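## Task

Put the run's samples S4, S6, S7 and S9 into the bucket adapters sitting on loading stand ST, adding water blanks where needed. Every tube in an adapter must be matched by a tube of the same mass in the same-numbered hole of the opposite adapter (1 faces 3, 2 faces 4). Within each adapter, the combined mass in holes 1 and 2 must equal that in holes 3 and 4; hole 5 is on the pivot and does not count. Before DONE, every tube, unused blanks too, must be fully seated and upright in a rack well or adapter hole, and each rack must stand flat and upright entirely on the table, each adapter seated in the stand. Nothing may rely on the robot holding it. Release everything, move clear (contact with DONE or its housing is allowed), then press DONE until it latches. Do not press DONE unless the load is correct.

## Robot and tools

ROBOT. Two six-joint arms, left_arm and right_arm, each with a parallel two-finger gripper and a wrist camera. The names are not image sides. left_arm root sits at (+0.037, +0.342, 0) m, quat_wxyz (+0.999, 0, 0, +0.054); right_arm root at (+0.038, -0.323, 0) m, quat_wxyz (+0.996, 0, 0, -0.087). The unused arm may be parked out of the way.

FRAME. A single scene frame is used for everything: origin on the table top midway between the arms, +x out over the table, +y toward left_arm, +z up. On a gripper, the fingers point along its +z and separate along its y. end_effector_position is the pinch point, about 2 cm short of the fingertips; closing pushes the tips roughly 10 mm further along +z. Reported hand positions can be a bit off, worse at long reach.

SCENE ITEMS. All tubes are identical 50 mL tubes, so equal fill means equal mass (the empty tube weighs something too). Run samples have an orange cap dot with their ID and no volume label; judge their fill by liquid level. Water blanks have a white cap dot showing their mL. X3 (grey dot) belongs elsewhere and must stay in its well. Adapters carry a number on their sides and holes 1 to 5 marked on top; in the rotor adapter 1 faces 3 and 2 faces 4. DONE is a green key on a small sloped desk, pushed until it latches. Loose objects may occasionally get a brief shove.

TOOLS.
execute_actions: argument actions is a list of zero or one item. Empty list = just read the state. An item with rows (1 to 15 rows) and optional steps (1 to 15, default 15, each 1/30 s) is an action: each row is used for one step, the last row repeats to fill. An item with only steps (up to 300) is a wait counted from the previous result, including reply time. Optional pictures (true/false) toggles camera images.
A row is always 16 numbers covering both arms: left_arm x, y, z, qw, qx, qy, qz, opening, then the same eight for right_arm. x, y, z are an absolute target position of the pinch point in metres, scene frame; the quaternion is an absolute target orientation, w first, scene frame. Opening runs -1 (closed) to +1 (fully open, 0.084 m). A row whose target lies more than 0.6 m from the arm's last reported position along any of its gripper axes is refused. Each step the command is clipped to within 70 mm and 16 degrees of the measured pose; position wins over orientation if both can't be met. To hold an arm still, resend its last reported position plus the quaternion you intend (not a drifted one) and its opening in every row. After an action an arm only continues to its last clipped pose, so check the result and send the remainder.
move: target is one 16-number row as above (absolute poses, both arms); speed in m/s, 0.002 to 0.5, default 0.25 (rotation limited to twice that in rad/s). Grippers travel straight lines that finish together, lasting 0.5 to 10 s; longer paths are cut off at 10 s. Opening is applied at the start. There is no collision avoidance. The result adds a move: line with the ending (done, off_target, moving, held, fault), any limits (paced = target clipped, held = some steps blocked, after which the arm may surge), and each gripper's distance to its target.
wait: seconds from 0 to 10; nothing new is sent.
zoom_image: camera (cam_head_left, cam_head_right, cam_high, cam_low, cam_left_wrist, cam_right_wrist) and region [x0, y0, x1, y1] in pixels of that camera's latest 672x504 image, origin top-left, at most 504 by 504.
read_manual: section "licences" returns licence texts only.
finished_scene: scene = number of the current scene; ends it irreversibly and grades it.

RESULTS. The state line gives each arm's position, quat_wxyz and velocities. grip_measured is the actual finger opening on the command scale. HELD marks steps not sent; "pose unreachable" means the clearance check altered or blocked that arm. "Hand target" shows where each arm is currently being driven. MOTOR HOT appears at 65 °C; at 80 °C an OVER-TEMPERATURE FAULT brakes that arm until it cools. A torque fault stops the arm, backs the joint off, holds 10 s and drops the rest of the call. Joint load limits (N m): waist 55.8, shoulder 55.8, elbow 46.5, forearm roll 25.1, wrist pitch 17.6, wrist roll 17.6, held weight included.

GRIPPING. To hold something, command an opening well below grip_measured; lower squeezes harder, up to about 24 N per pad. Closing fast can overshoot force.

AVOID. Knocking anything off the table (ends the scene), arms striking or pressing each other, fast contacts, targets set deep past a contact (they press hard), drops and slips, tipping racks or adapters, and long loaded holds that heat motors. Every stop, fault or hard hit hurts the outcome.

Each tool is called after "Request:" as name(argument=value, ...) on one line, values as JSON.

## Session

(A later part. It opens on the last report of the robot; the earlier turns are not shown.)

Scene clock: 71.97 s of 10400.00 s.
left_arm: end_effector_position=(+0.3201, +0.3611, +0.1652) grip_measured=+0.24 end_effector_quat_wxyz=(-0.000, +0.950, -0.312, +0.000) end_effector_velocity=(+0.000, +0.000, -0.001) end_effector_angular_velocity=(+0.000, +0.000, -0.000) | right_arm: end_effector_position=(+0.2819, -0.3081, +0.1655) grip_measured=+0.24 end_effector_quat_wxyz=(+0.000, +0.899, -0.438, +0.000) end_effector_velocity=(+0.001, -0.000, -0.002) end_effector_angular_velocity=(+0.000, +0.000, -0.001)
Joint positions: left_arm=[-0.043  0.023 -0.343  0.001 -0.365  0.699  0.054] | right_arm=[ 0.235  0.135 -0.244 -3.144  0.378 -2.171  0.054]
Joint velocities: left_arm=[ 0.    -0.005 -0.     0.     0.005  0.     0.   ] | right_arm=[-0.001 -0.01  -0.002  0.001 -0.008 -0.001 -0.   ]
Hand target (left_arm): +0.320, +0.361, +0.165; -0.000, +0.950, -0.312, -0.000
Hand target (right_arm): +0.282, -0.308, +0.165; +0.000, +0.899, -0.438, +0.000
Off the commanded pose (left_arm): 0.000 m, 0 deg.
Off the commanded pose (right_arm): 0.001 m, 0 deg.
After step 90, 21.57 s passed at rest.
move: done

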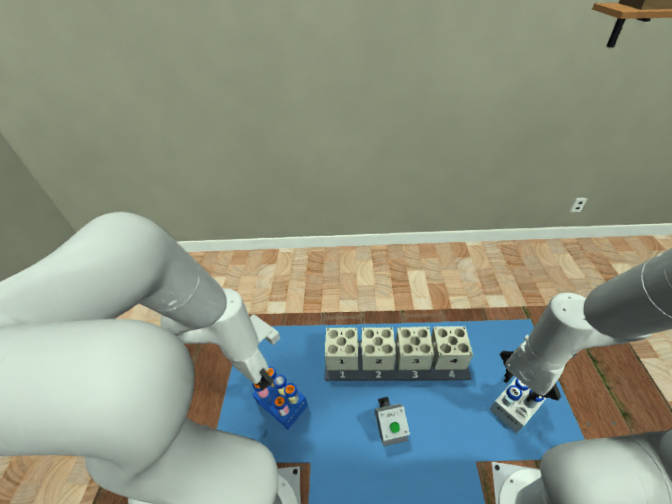

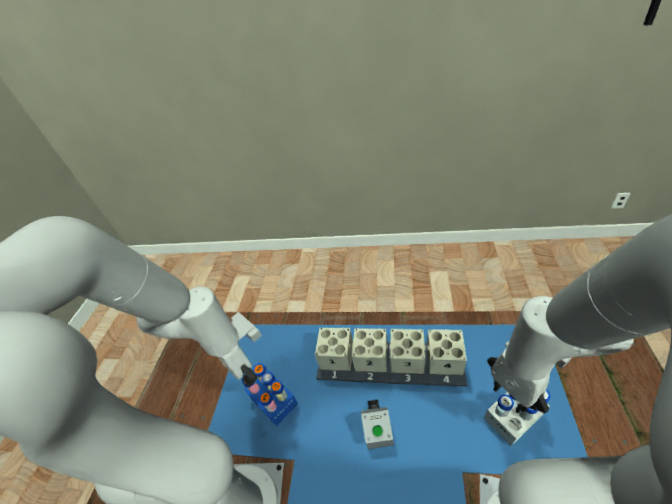

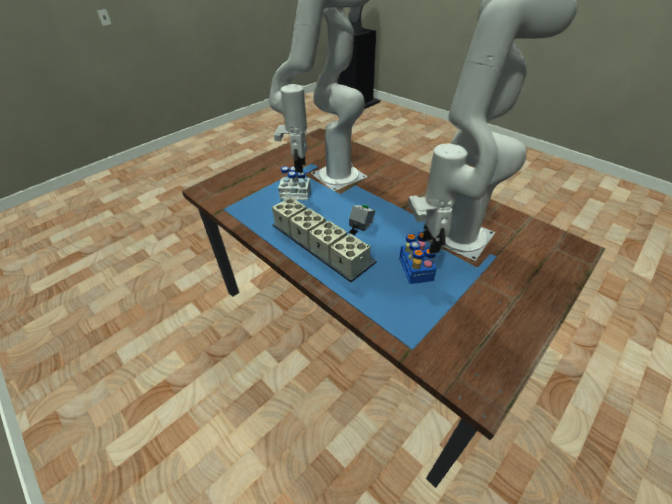

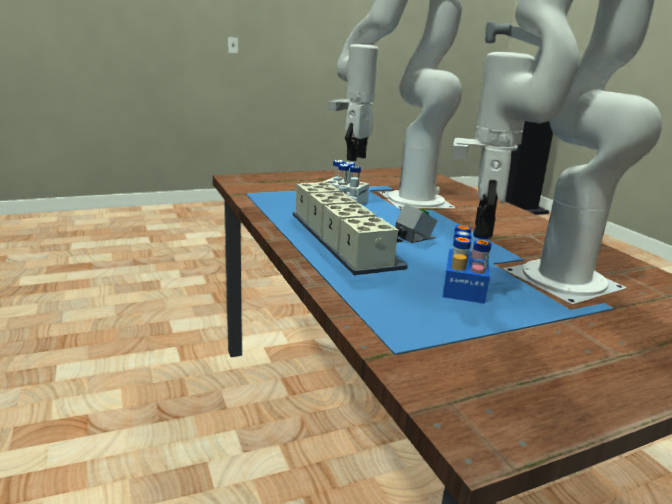

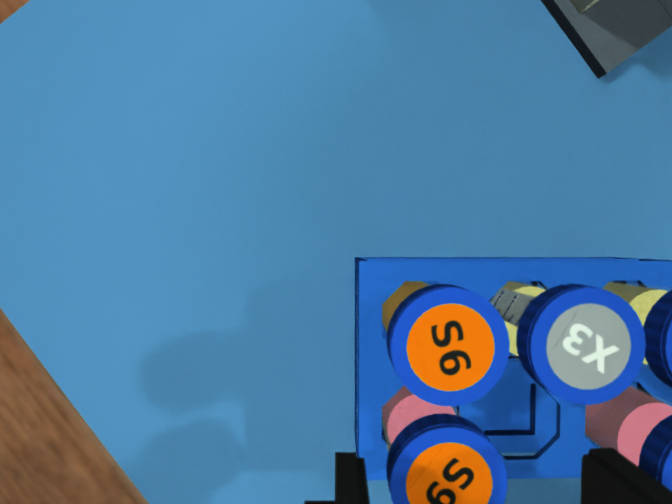

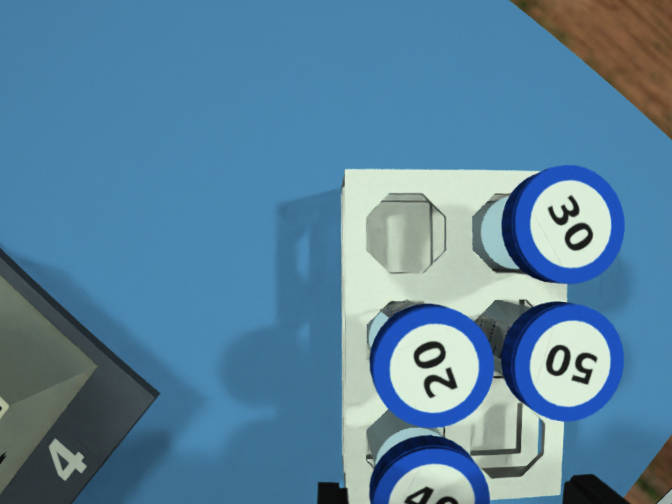

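Request:
move(target=[0.321,0.361,0.112,0,0.95,-0.312,0,0.25,0.283,-0.307,0.112,0,0.899,-0.438,0,0.25], speed=0.1)

Request:
execute_actions(actions=[{"rows":[[0.321,0.361,0.112,0,0.95,-0.312,0,-0.5,0.283,-0.307,0.112,0,0.899,-0.438,0,-0.5]]}], pictures=false)

Request:
move(target=[0.321,0.361,0.26,0,0.95,-0.312,0,-0.5,0.283,-0.307,0.26,0,0.899,-0.438,0,-0.5], speed=0.15)

Request:
zoom_image(camera="cam_low", region=[300,80,540,310])

Scene clock: 84.30 s of 10400.00 s.
left_arm: end_effector_position=(+0.3211, +0.3611, +0.1122) grip_measured=+0.24 end_effector_quat_wxyz=(-0.000, +0.950, -0.312, +0.000) end_effector_velocity=(+0.001, -0.000, -0.002) end_effector_angular_velocity=(+0.000, -0.000, -0.002) | right_arm: end_effector_position=(+0.2830, -0.3072, +0.1125) grip_measured=+0.24 end_effector_quat_wxyz=(+0.000, +0.899, -0.438, +0.000) end_effector_velocity=(-0.000, +0.000, -0.003) end_effector_angular_velocity=(-0.000, +0.002, +0.000)
Joint positions: left_arm=[-0.043 -0.157 -0.336  0.002 -0.179  0.698  0.054] | right_arm=[ 0.239 -0.073 -0.236 -3.145  0.163 -2.166  0.054]
Joint velocities: left_arm=[-0.    -0.007 -0.001  0.001  0.006  0.001 -0.   ] | right_arm=[ 0.    -0.011 -0.001 -0.001 -0.009  0.001  0.   ]
Hand target (left_arm): +0.321, +0.361, +0.112; -0.000, +0.950, -0.312, -0.000
Hand target (right_arm): +0.283, -0.307, +0.112; +0.000, +0.899, -0.438, +0.000
Off the commanded pose (left_arm): 0.000 m, 0 deg.
Off the commanded pose (right_arm): 0.001 m, 0 deg.
After step 90, 8.20 s passed at rest.
move: done

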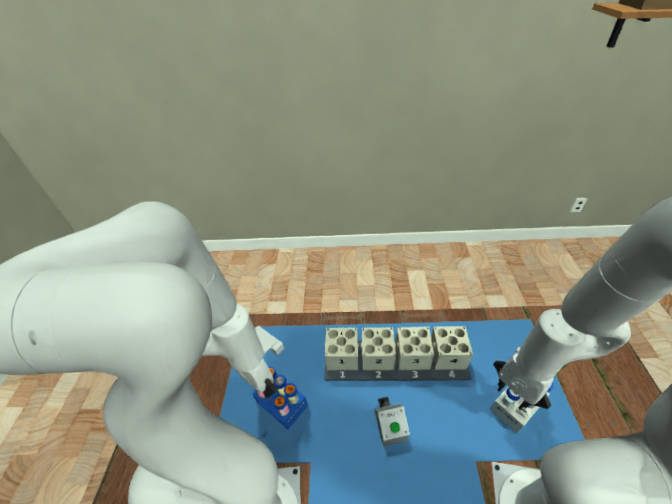

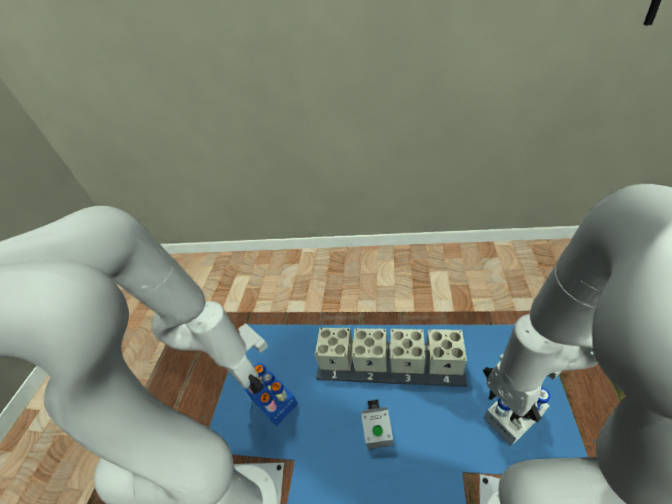

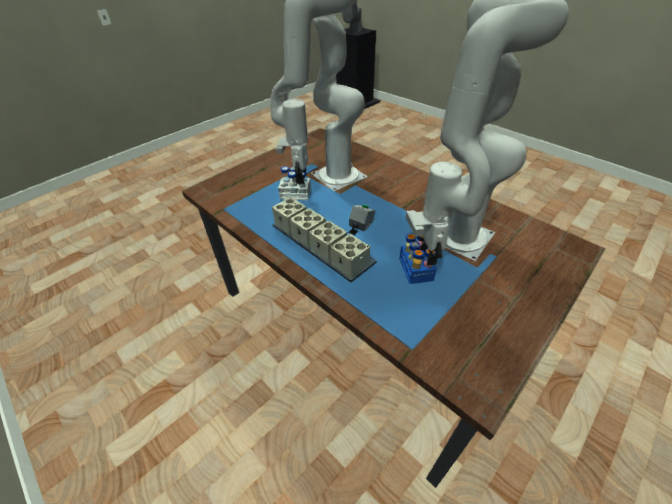

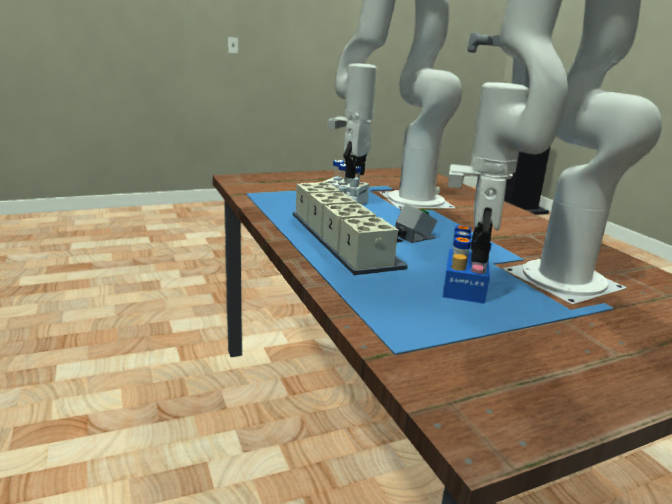

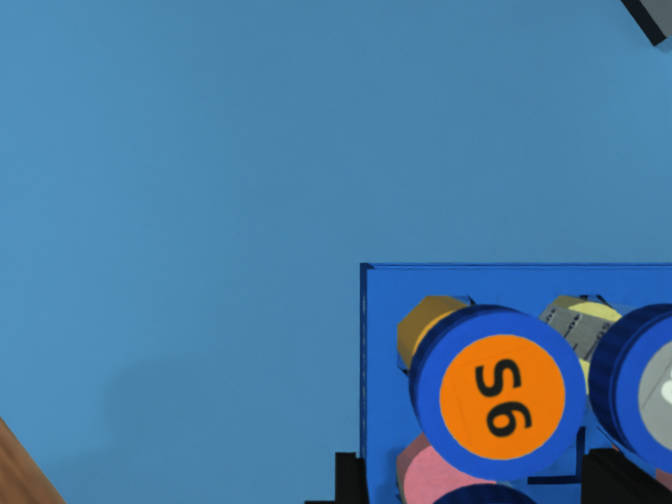

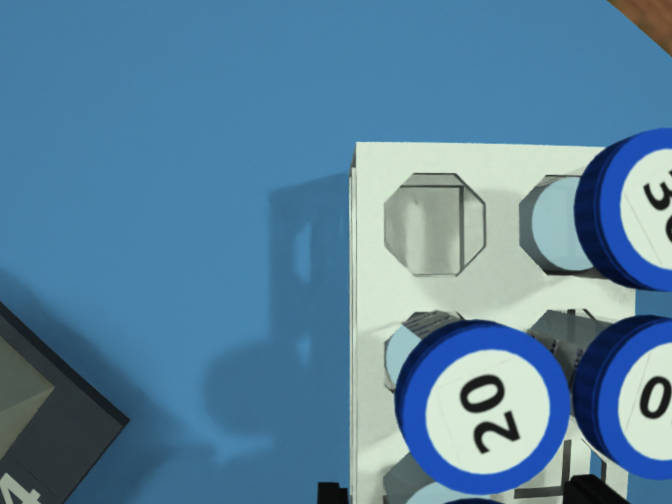

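Scene clock: 84.80 s of 10400.00 s.
left_arm: end_effector_position=(+0.3211, +0.3610, +0.1120) grip_measured=-0.26 end_effector_quat_wxyz=(-0.000, +0.950, -0.312, +0.000) end_effector_velocity=(-0.000, +0.000, -0.000) end_effector_angular_velocity=(-0.000, +0.000, +0.000) | right_arm: end_effector_position=(+0.2831, -0.3070, +0.1121) grip_measured=-0.26 end_effector_quat_wxyz=(-0.000, +0.899, -0.438, +0.000) end_effector_velocity=(-0.000, +0.000, -0.000) end_effector_angular_velocity=(+0.000, +0.001, +0.001)
Joint positions: left_arm=[-0.043 -0.158 -0.336  0.    -0.178  0.7    0.033] | right_arm=[ 0.239 -0.075 -0.236 -3.142  0.161 -2.17   0.033]
Joint velocities: left_arm=[ 0.    -0.    -0.    -0.001 -0.     0.001 -0.   ] | right_arm=[ 0.001 -0.001 -0.     0.002  0.    -0.002  0.   ]
Hand target (left_arm): +0.321, +0.361, +0.112; -0.000, +0.950, -0.312, -0.000
Hand target (right_arm): +0.283, -0.307, +0.112; +0.000, +0.899, -0.438, +0.000
Off the commanded pose (left_arm): 0.000 m, 0 deg.
Off the commanded pose (right_arm): 0.000 m, 0 deg.
Steps of this call (steps 1 to 15: all 15 steps of this action). Readings (end_effector_position):
1: left_arm (+0.3211, +0.3611, +0.1122) | right_arm (+0.2830, -0.3072, +0.1125)
2: left_arm (+0.3211, +0.3611, +0.1121) | right_arm (+0.2830, -0.3071, +0.1124)
4: left_arm (+0.3210, +0.3611, +0.1121) | right_arm (+0.2830, -0.3071, +0.1123)
8: left_arm (+0.3211, +0.3610, +0.1121) | right_arm (+0.2831, -0.3070, +0.1122)
15: the state above

Scene clock: 86.67 s of 10400.00 s.
left_arm: end_effector_position=(+0.3208, +0.3608, +0.2597) grip_measured=-0.26 end_effector_quat_wxyz=(+0.000, +0.950, -0.312, +0.000) end_effector_velocity=(+0.000, -0.000, +0.002) end_effector_angular_velocity=(-0.001, -0.002, +0.003) | right_arm: end_effector_position=(+0.2831, -0.3066, +0.2591) grip_measured=-0.26 end_effector_quat_wxyz=(-0.001, +0.899, -0.438, -0.000) end_effector_velocity=(-0.001, +0.000, +0.002) end_effector_angular_velocity=(+0.000, -0.000, -0.001)
Joint positions: left_arm=[-0.043  0.26  -0.421 -0.001 -0.681  0.701  0.033] | right_arm=[ 0.239  0.389 -0.331 -3.139  0.72  -2.172  0.033]
Joint velocities: left_arm=[ 0.     0.006 -0.002 -0.002 -0.006 -0.001 -0.   ] | right_arm=[ 0.     0.007 -0.001  0.     0.008  0.001 -0.   ]
Hand target (left_arm): +0.321, +0.361, +0.260; +0.000, +0.950, -0.312, +0.000
Hand target (right_arm): +0.283, -0.307, +0.259; -0.001, +0.899, -0.438, -0.000
Off the commanded pose (left_arm): 0.000 m, 0 deg.
Off the commanded pose (right_arm): 0.001 m, 0 deg.
move: done

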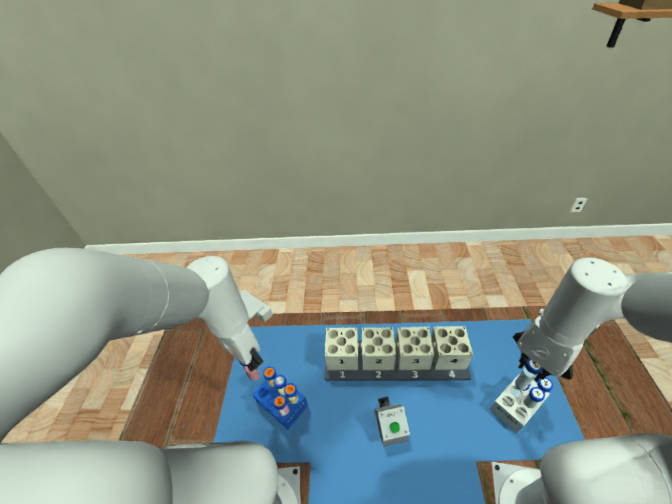

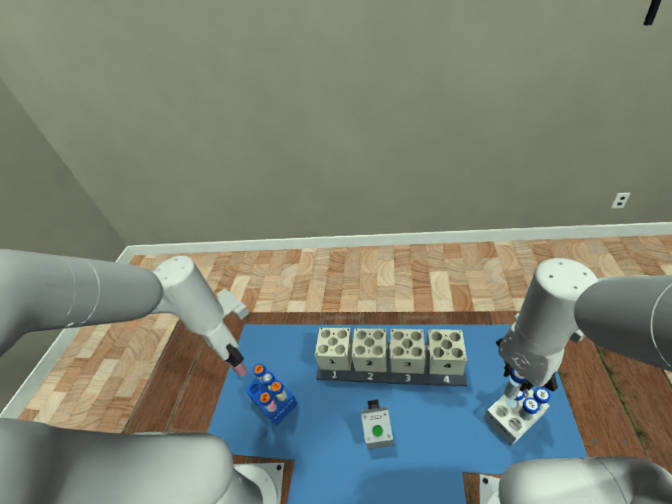

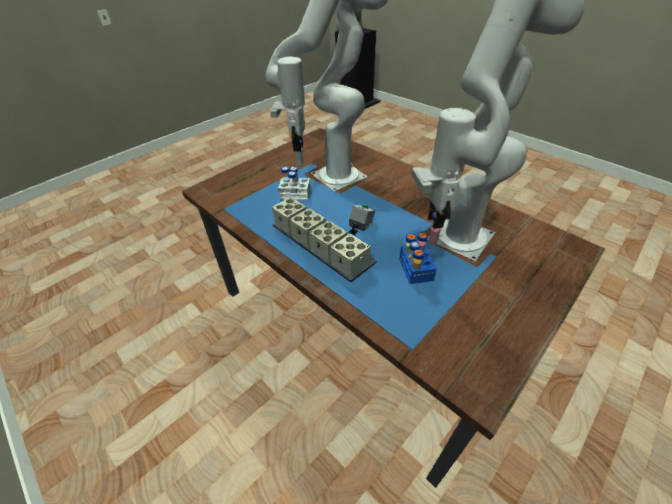

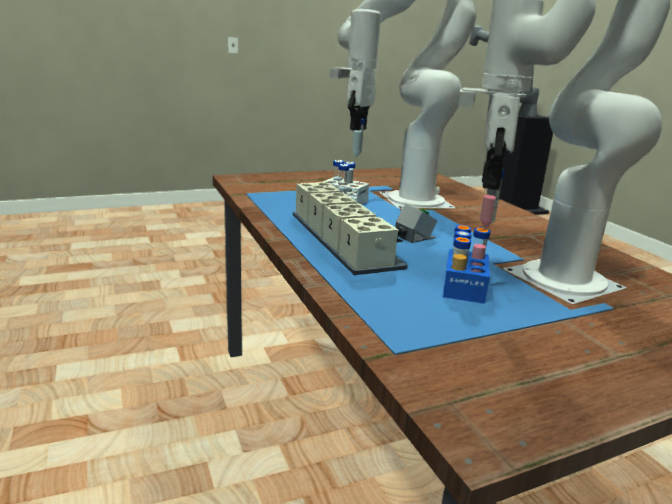

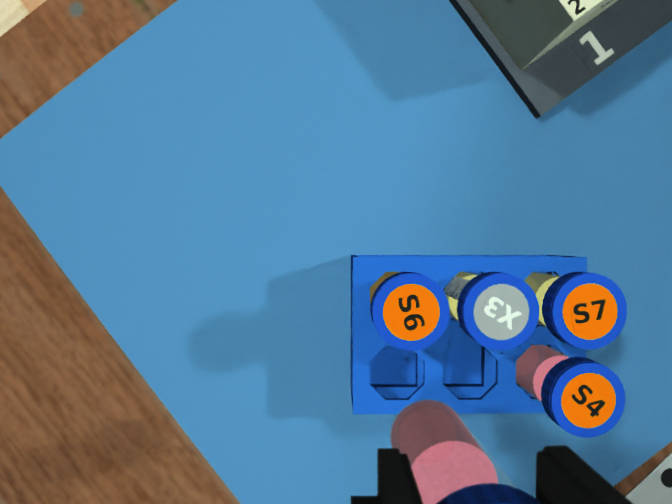

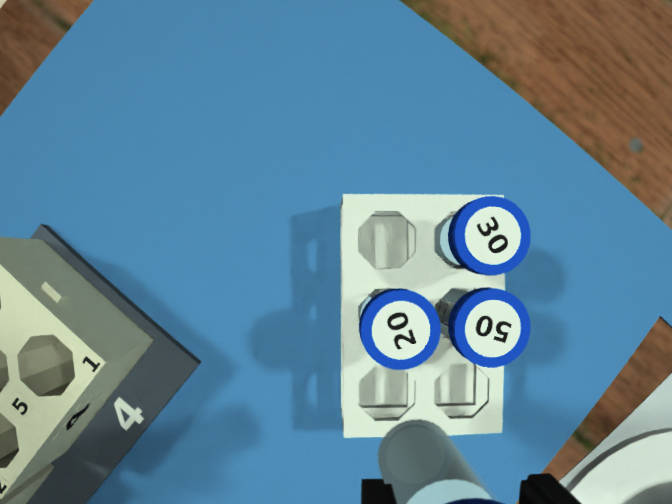

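Region (300, 80, 540, 310) of cam_low's 672x504 image, scaled by 2.100, with more detail than that image has; it fills the top 483 rows of this view, and the rest is white.

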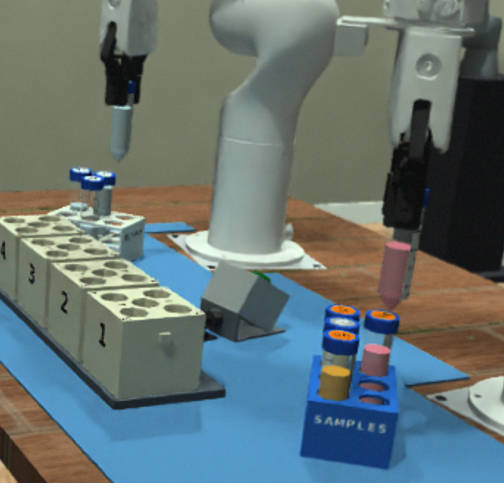

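Request:
move(target=[0.44,0.2,0.26,0,1,0,0,-0.5,0.43,-0.114,0.26,0,1,0,0,-0.5])

Scene clock: 102.13 s of 10400.00 s.
left_arm: end_effector_position=(+0.4400, +0.2002, +0.2602) grip_measured=-0.26 end_effector_quat_wxyz=(+0.001, +1.000, -0.000, -0.000) end_effector_velocity=(+0.002, -0.002, +0.000) end_effector_angular_velocity=(+0.004, -0.001, +0.008) | right_arm: end_effector_position=(+0.4301, -0.1150, +0.2607) grip_measured=-0.26 end_effector_quat_wxyz=(-0.000, +1.000, -0.001, -0.000) end_effector_velocity=(+0.001, +0.002, -0.000) end_effector_angular_velocity=(+0.001, +0.003, +0.009)
Joint positions: left_arm=[-0.447 -0.125 -0.781 -0.003 -0.656 -0.336  0.033] | right_arm=[ 0.661 -0.164 -0.827 -3.14   0.663 -2.654  0.033]
Joint velocities: left_arm=[-0.005 -0.006 -0.007  0.007 -0.002 -0.019  0.   ] | right_arm=[ 0.001 -0.007 -0.007  0.004  0.002 -0.011 -0.   ]
Hand target (left_arm): +0.440, +0.200, +0.260; +0.001, +1.000, +0.000, -0.000
Hand target (right_arm): +0.430, -0.115, +0.261; -0.000, +1.000, -0.000, -0.000
Off the commanded pose (left_arm): 0.000 m, 0 deg.
Off the commanded pose (right_arm): 0.001 m, 0 deg.
After step 90, 10.07 s passed at rest.
move: done

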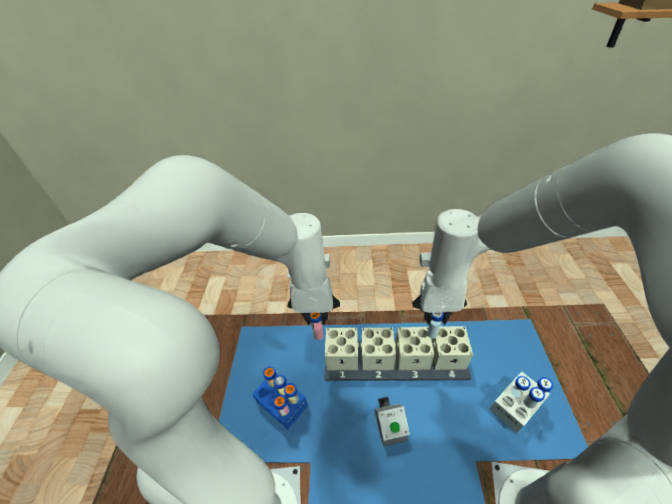

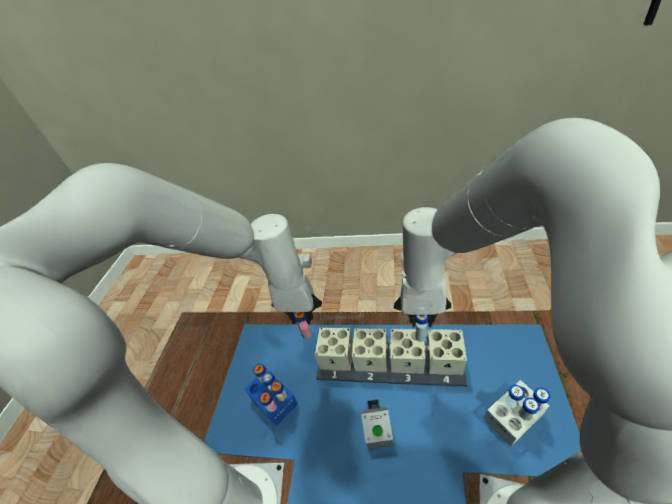

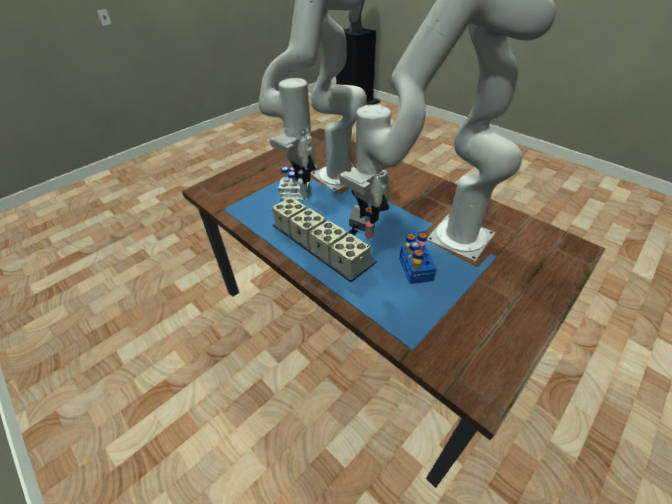

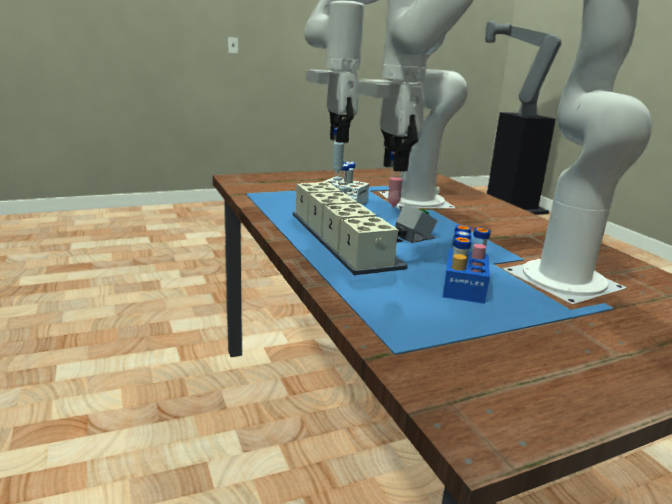

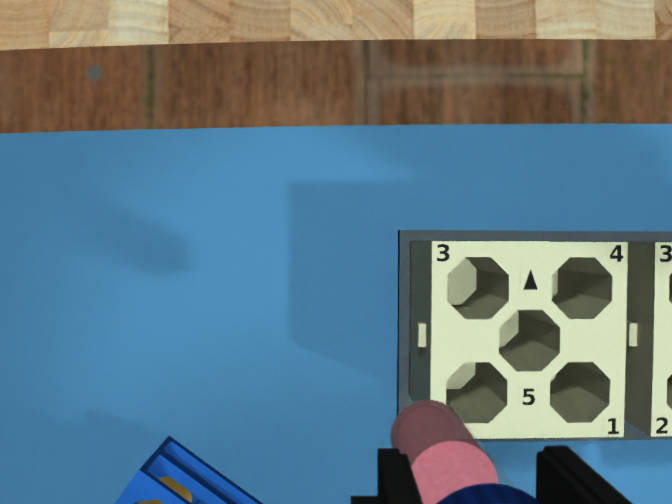

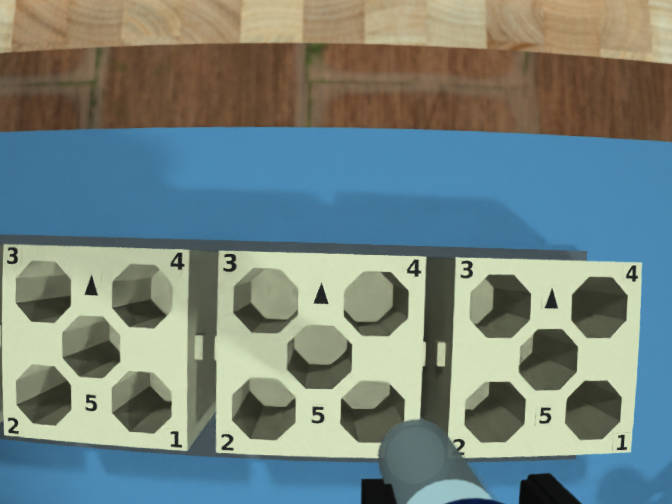

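Request:
move(target=[0.46,0.14,0.26,0,1,0,0,-0.5,0.428,-0.105,0.205,0,1,0,0,-0.5], speed=0.1)

Scene clock: 112.67 s of 10400.00 s.
left_arm: end_effector_position=(+0.4599, +0.1402, +0.2601) grip_measured=-0.26 end_effector_quat_wxyz=(+0.000, +1.000, +0.000, -0.000) end_effector_velocity=(+0.001, -0.002, -0.000) end_effector_angular_velocity=(-0.000, +0.001, -0.000) | right_arm: end_effector_position=(+0.4281, -0.1051, +0.2054) grip_measured=-0.26 end_effector_quat_wxyz=(+0.000, +1.000, -0.000, +0.000) end_effector_velocity=(+0.000, +0.000, -0.002) end_effector_angular_velocity=(-0.000, -0.001, +0.001)
Joint positions: left_arm=[-0.554 -0.222 -0.895 -0.001 -0.673 -0.445  0.033] | right_arm=[ 0.683 -0.263 -0.796 -3.142  0.533 -2.632  0.033]
Joint velocities: left_arm=[-0.003 -0.004 -0.005 -0.001 -0.001 -0.002 -0.   ] | right_arm=[ 0.001 -0.004  0.    -0.001 -0.005  0.001 -0.   ]
Hand target (left_arm): +0.460, +0.140, +0.260; +0.000, +1.000, -0.000, -0.000
Hand target (right_arm): +0.428, -0.105, +0.205; +0.000, +1.000, -0.000, +0.000
Off the commanded pose (left_arm): 0.000 m, 0 deg.
Off the commanded pose (right_arm): 0.000 m, 0 deg.
After step 90, 6.37 s passed at rest.
move: done

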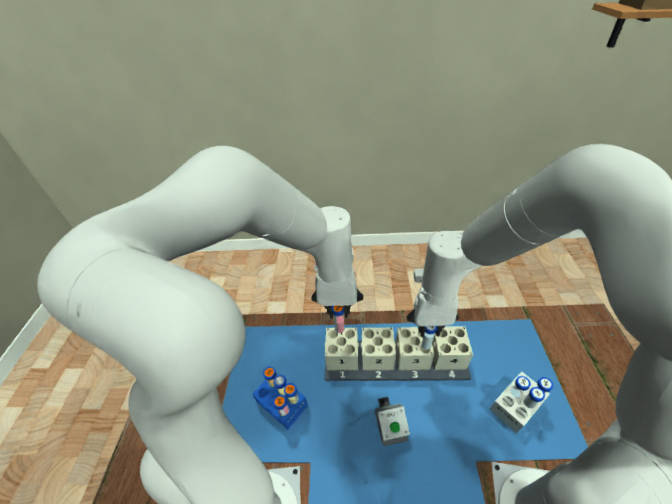

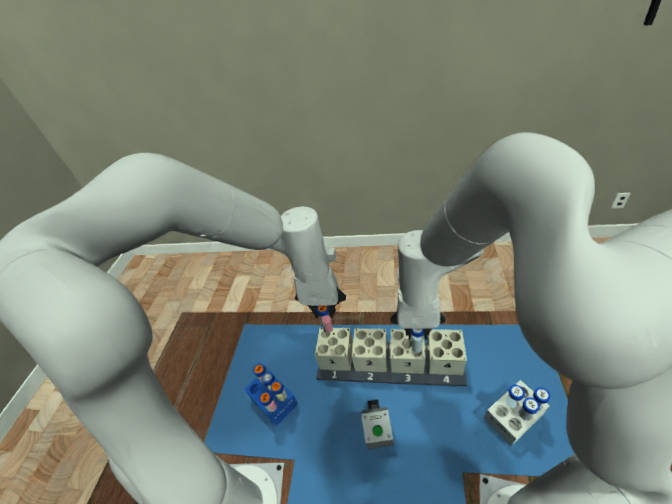

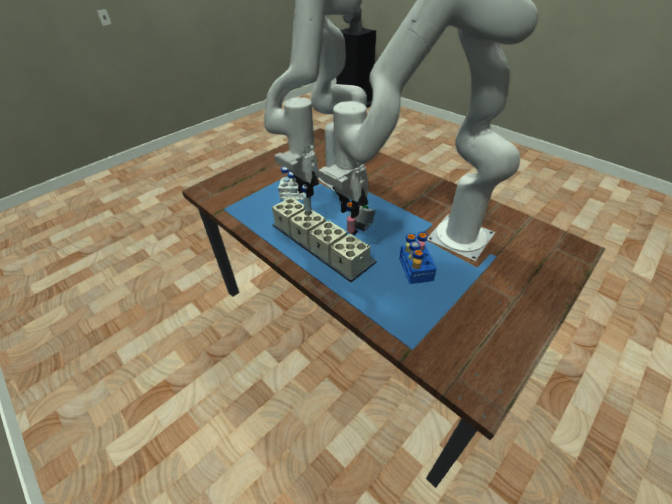

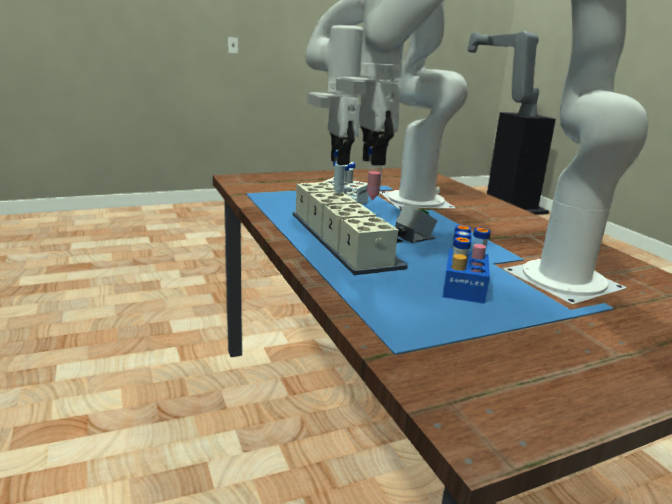

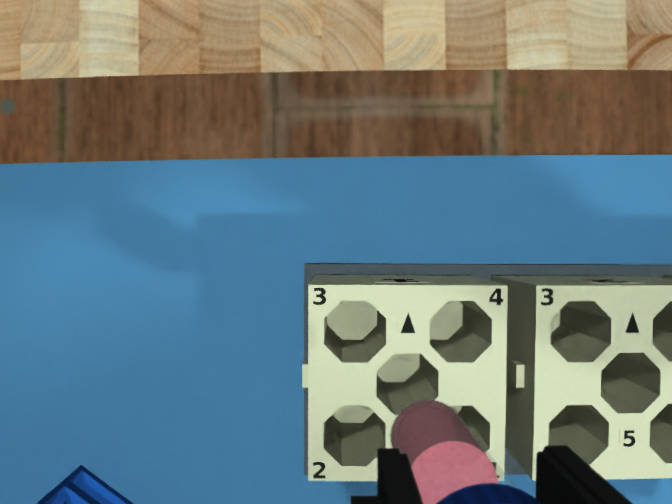

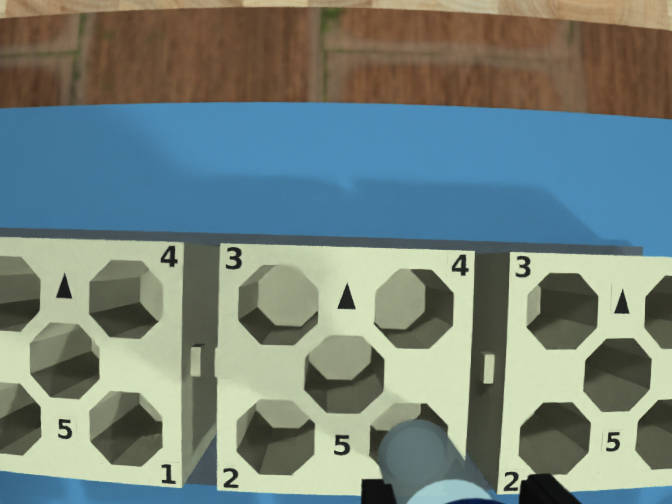

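Request:
move(target=[0.46,0.14,0.26,0,1,0,0,-0.5,0.428,-0.105,0.13,0,1,0,0,-0.5], speed=0.04)

Scene clock: 120.67 s of 10400.00 s.
left_arm: end_effector_position=(+0.4600, +0.1400, +0.2600) grip_measured=-0.26 end_effector_quat_wxyz=(+0.000, +1.000, -0.000, -0.000) end_effector_velocity=(+0.000, -0.000, +0.000) end_effector_angular_velocity=(+0.000, -0.000, -0.001) | right_arm: end_effector_position=(+0.4281, -0.1051, +0.1305) grip_measured=-0.26 end_effector_quat_wxyz=(+0.000, +1.000, -0.000, +0.000) end_effector_velocity=(+0.000, -0.000, -0.002) end_effector_angular_velocity=(+0.000, -0.001, +0.002)
Joint positions: left_arm=[-0.555 -0.223 -0.895  0.    -0.672 -0.446  0.033] | right_arm=[ 0.683 -0.414 -0.773 -3.143  0.359 -2.631  0.033]
Joint velocities: left_arm=[ 0.    -0.    -0.     0.    -0.     0.001 -0.   ] | right_arm=[-0.    -0.005 -0.    -0.001 -0.006 -0.001  0.   ]
Hand target (left_arm): +0.460, +0.140, +0.260; +0.000, +1.000, -0.000, -0.000
Hand target (right_arm): +0.428, -0.105, +0.130; +0.000, +1.000, -0.000, +0.000
Off the commanded pose (left_arm): 0.000 m, 0 deg.
Off the commanded pose (right_arm): 0.000 m, 0 deg.
After step 90, 2.73 s passed at rest.
move: done

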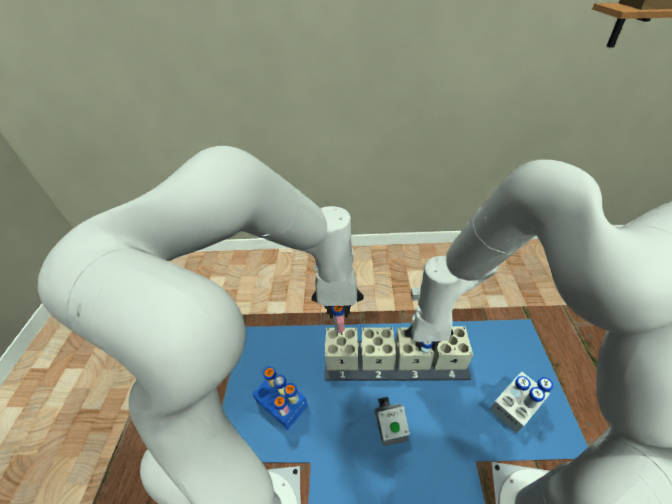

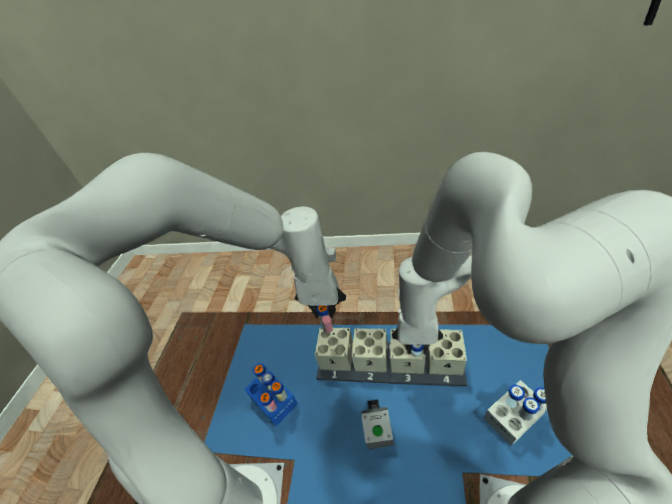

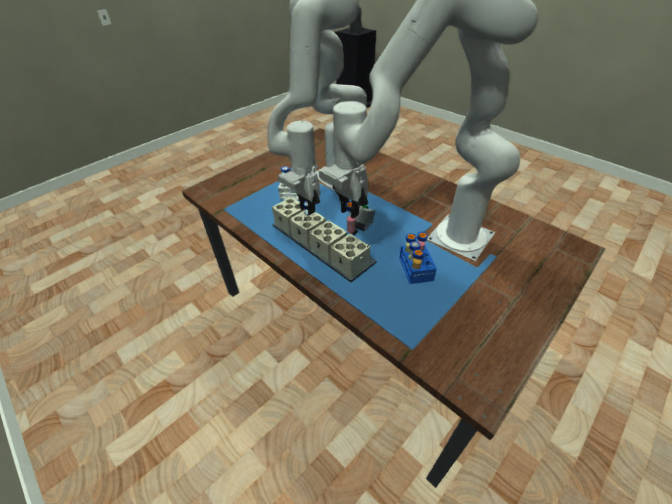

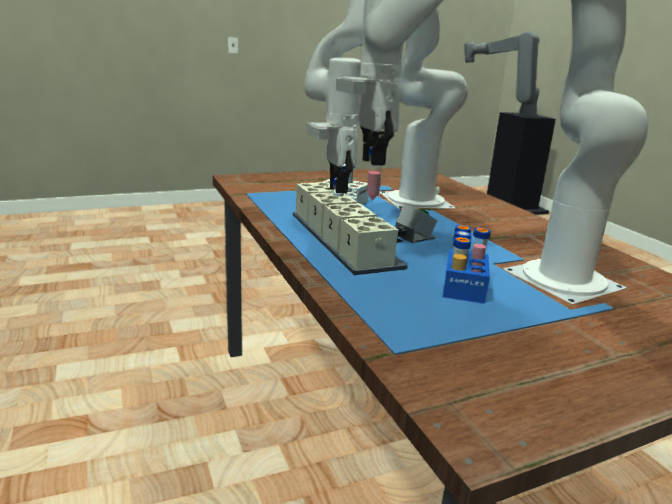

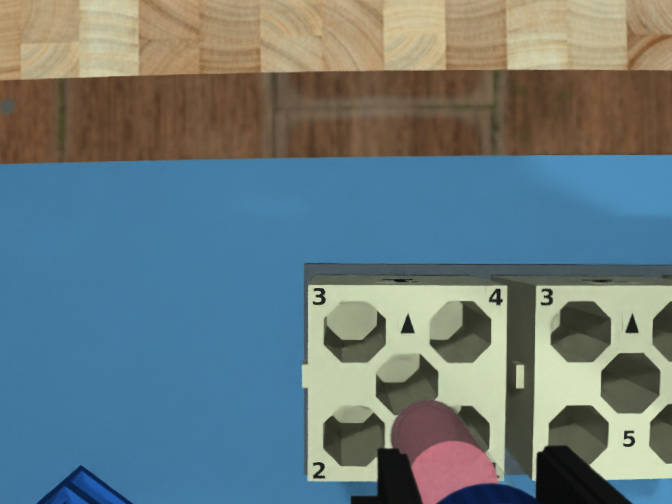

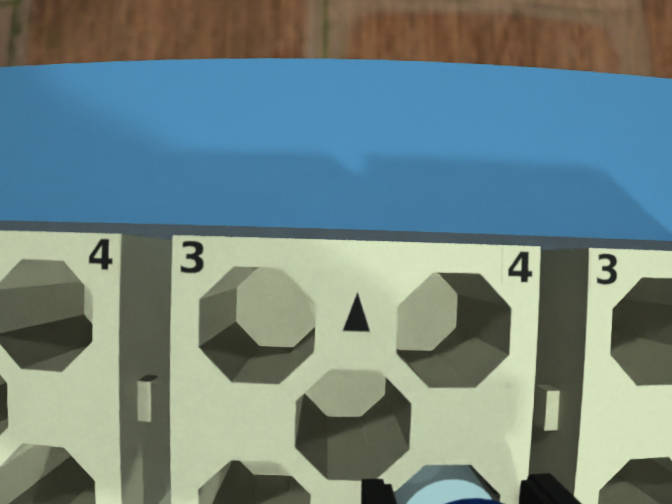

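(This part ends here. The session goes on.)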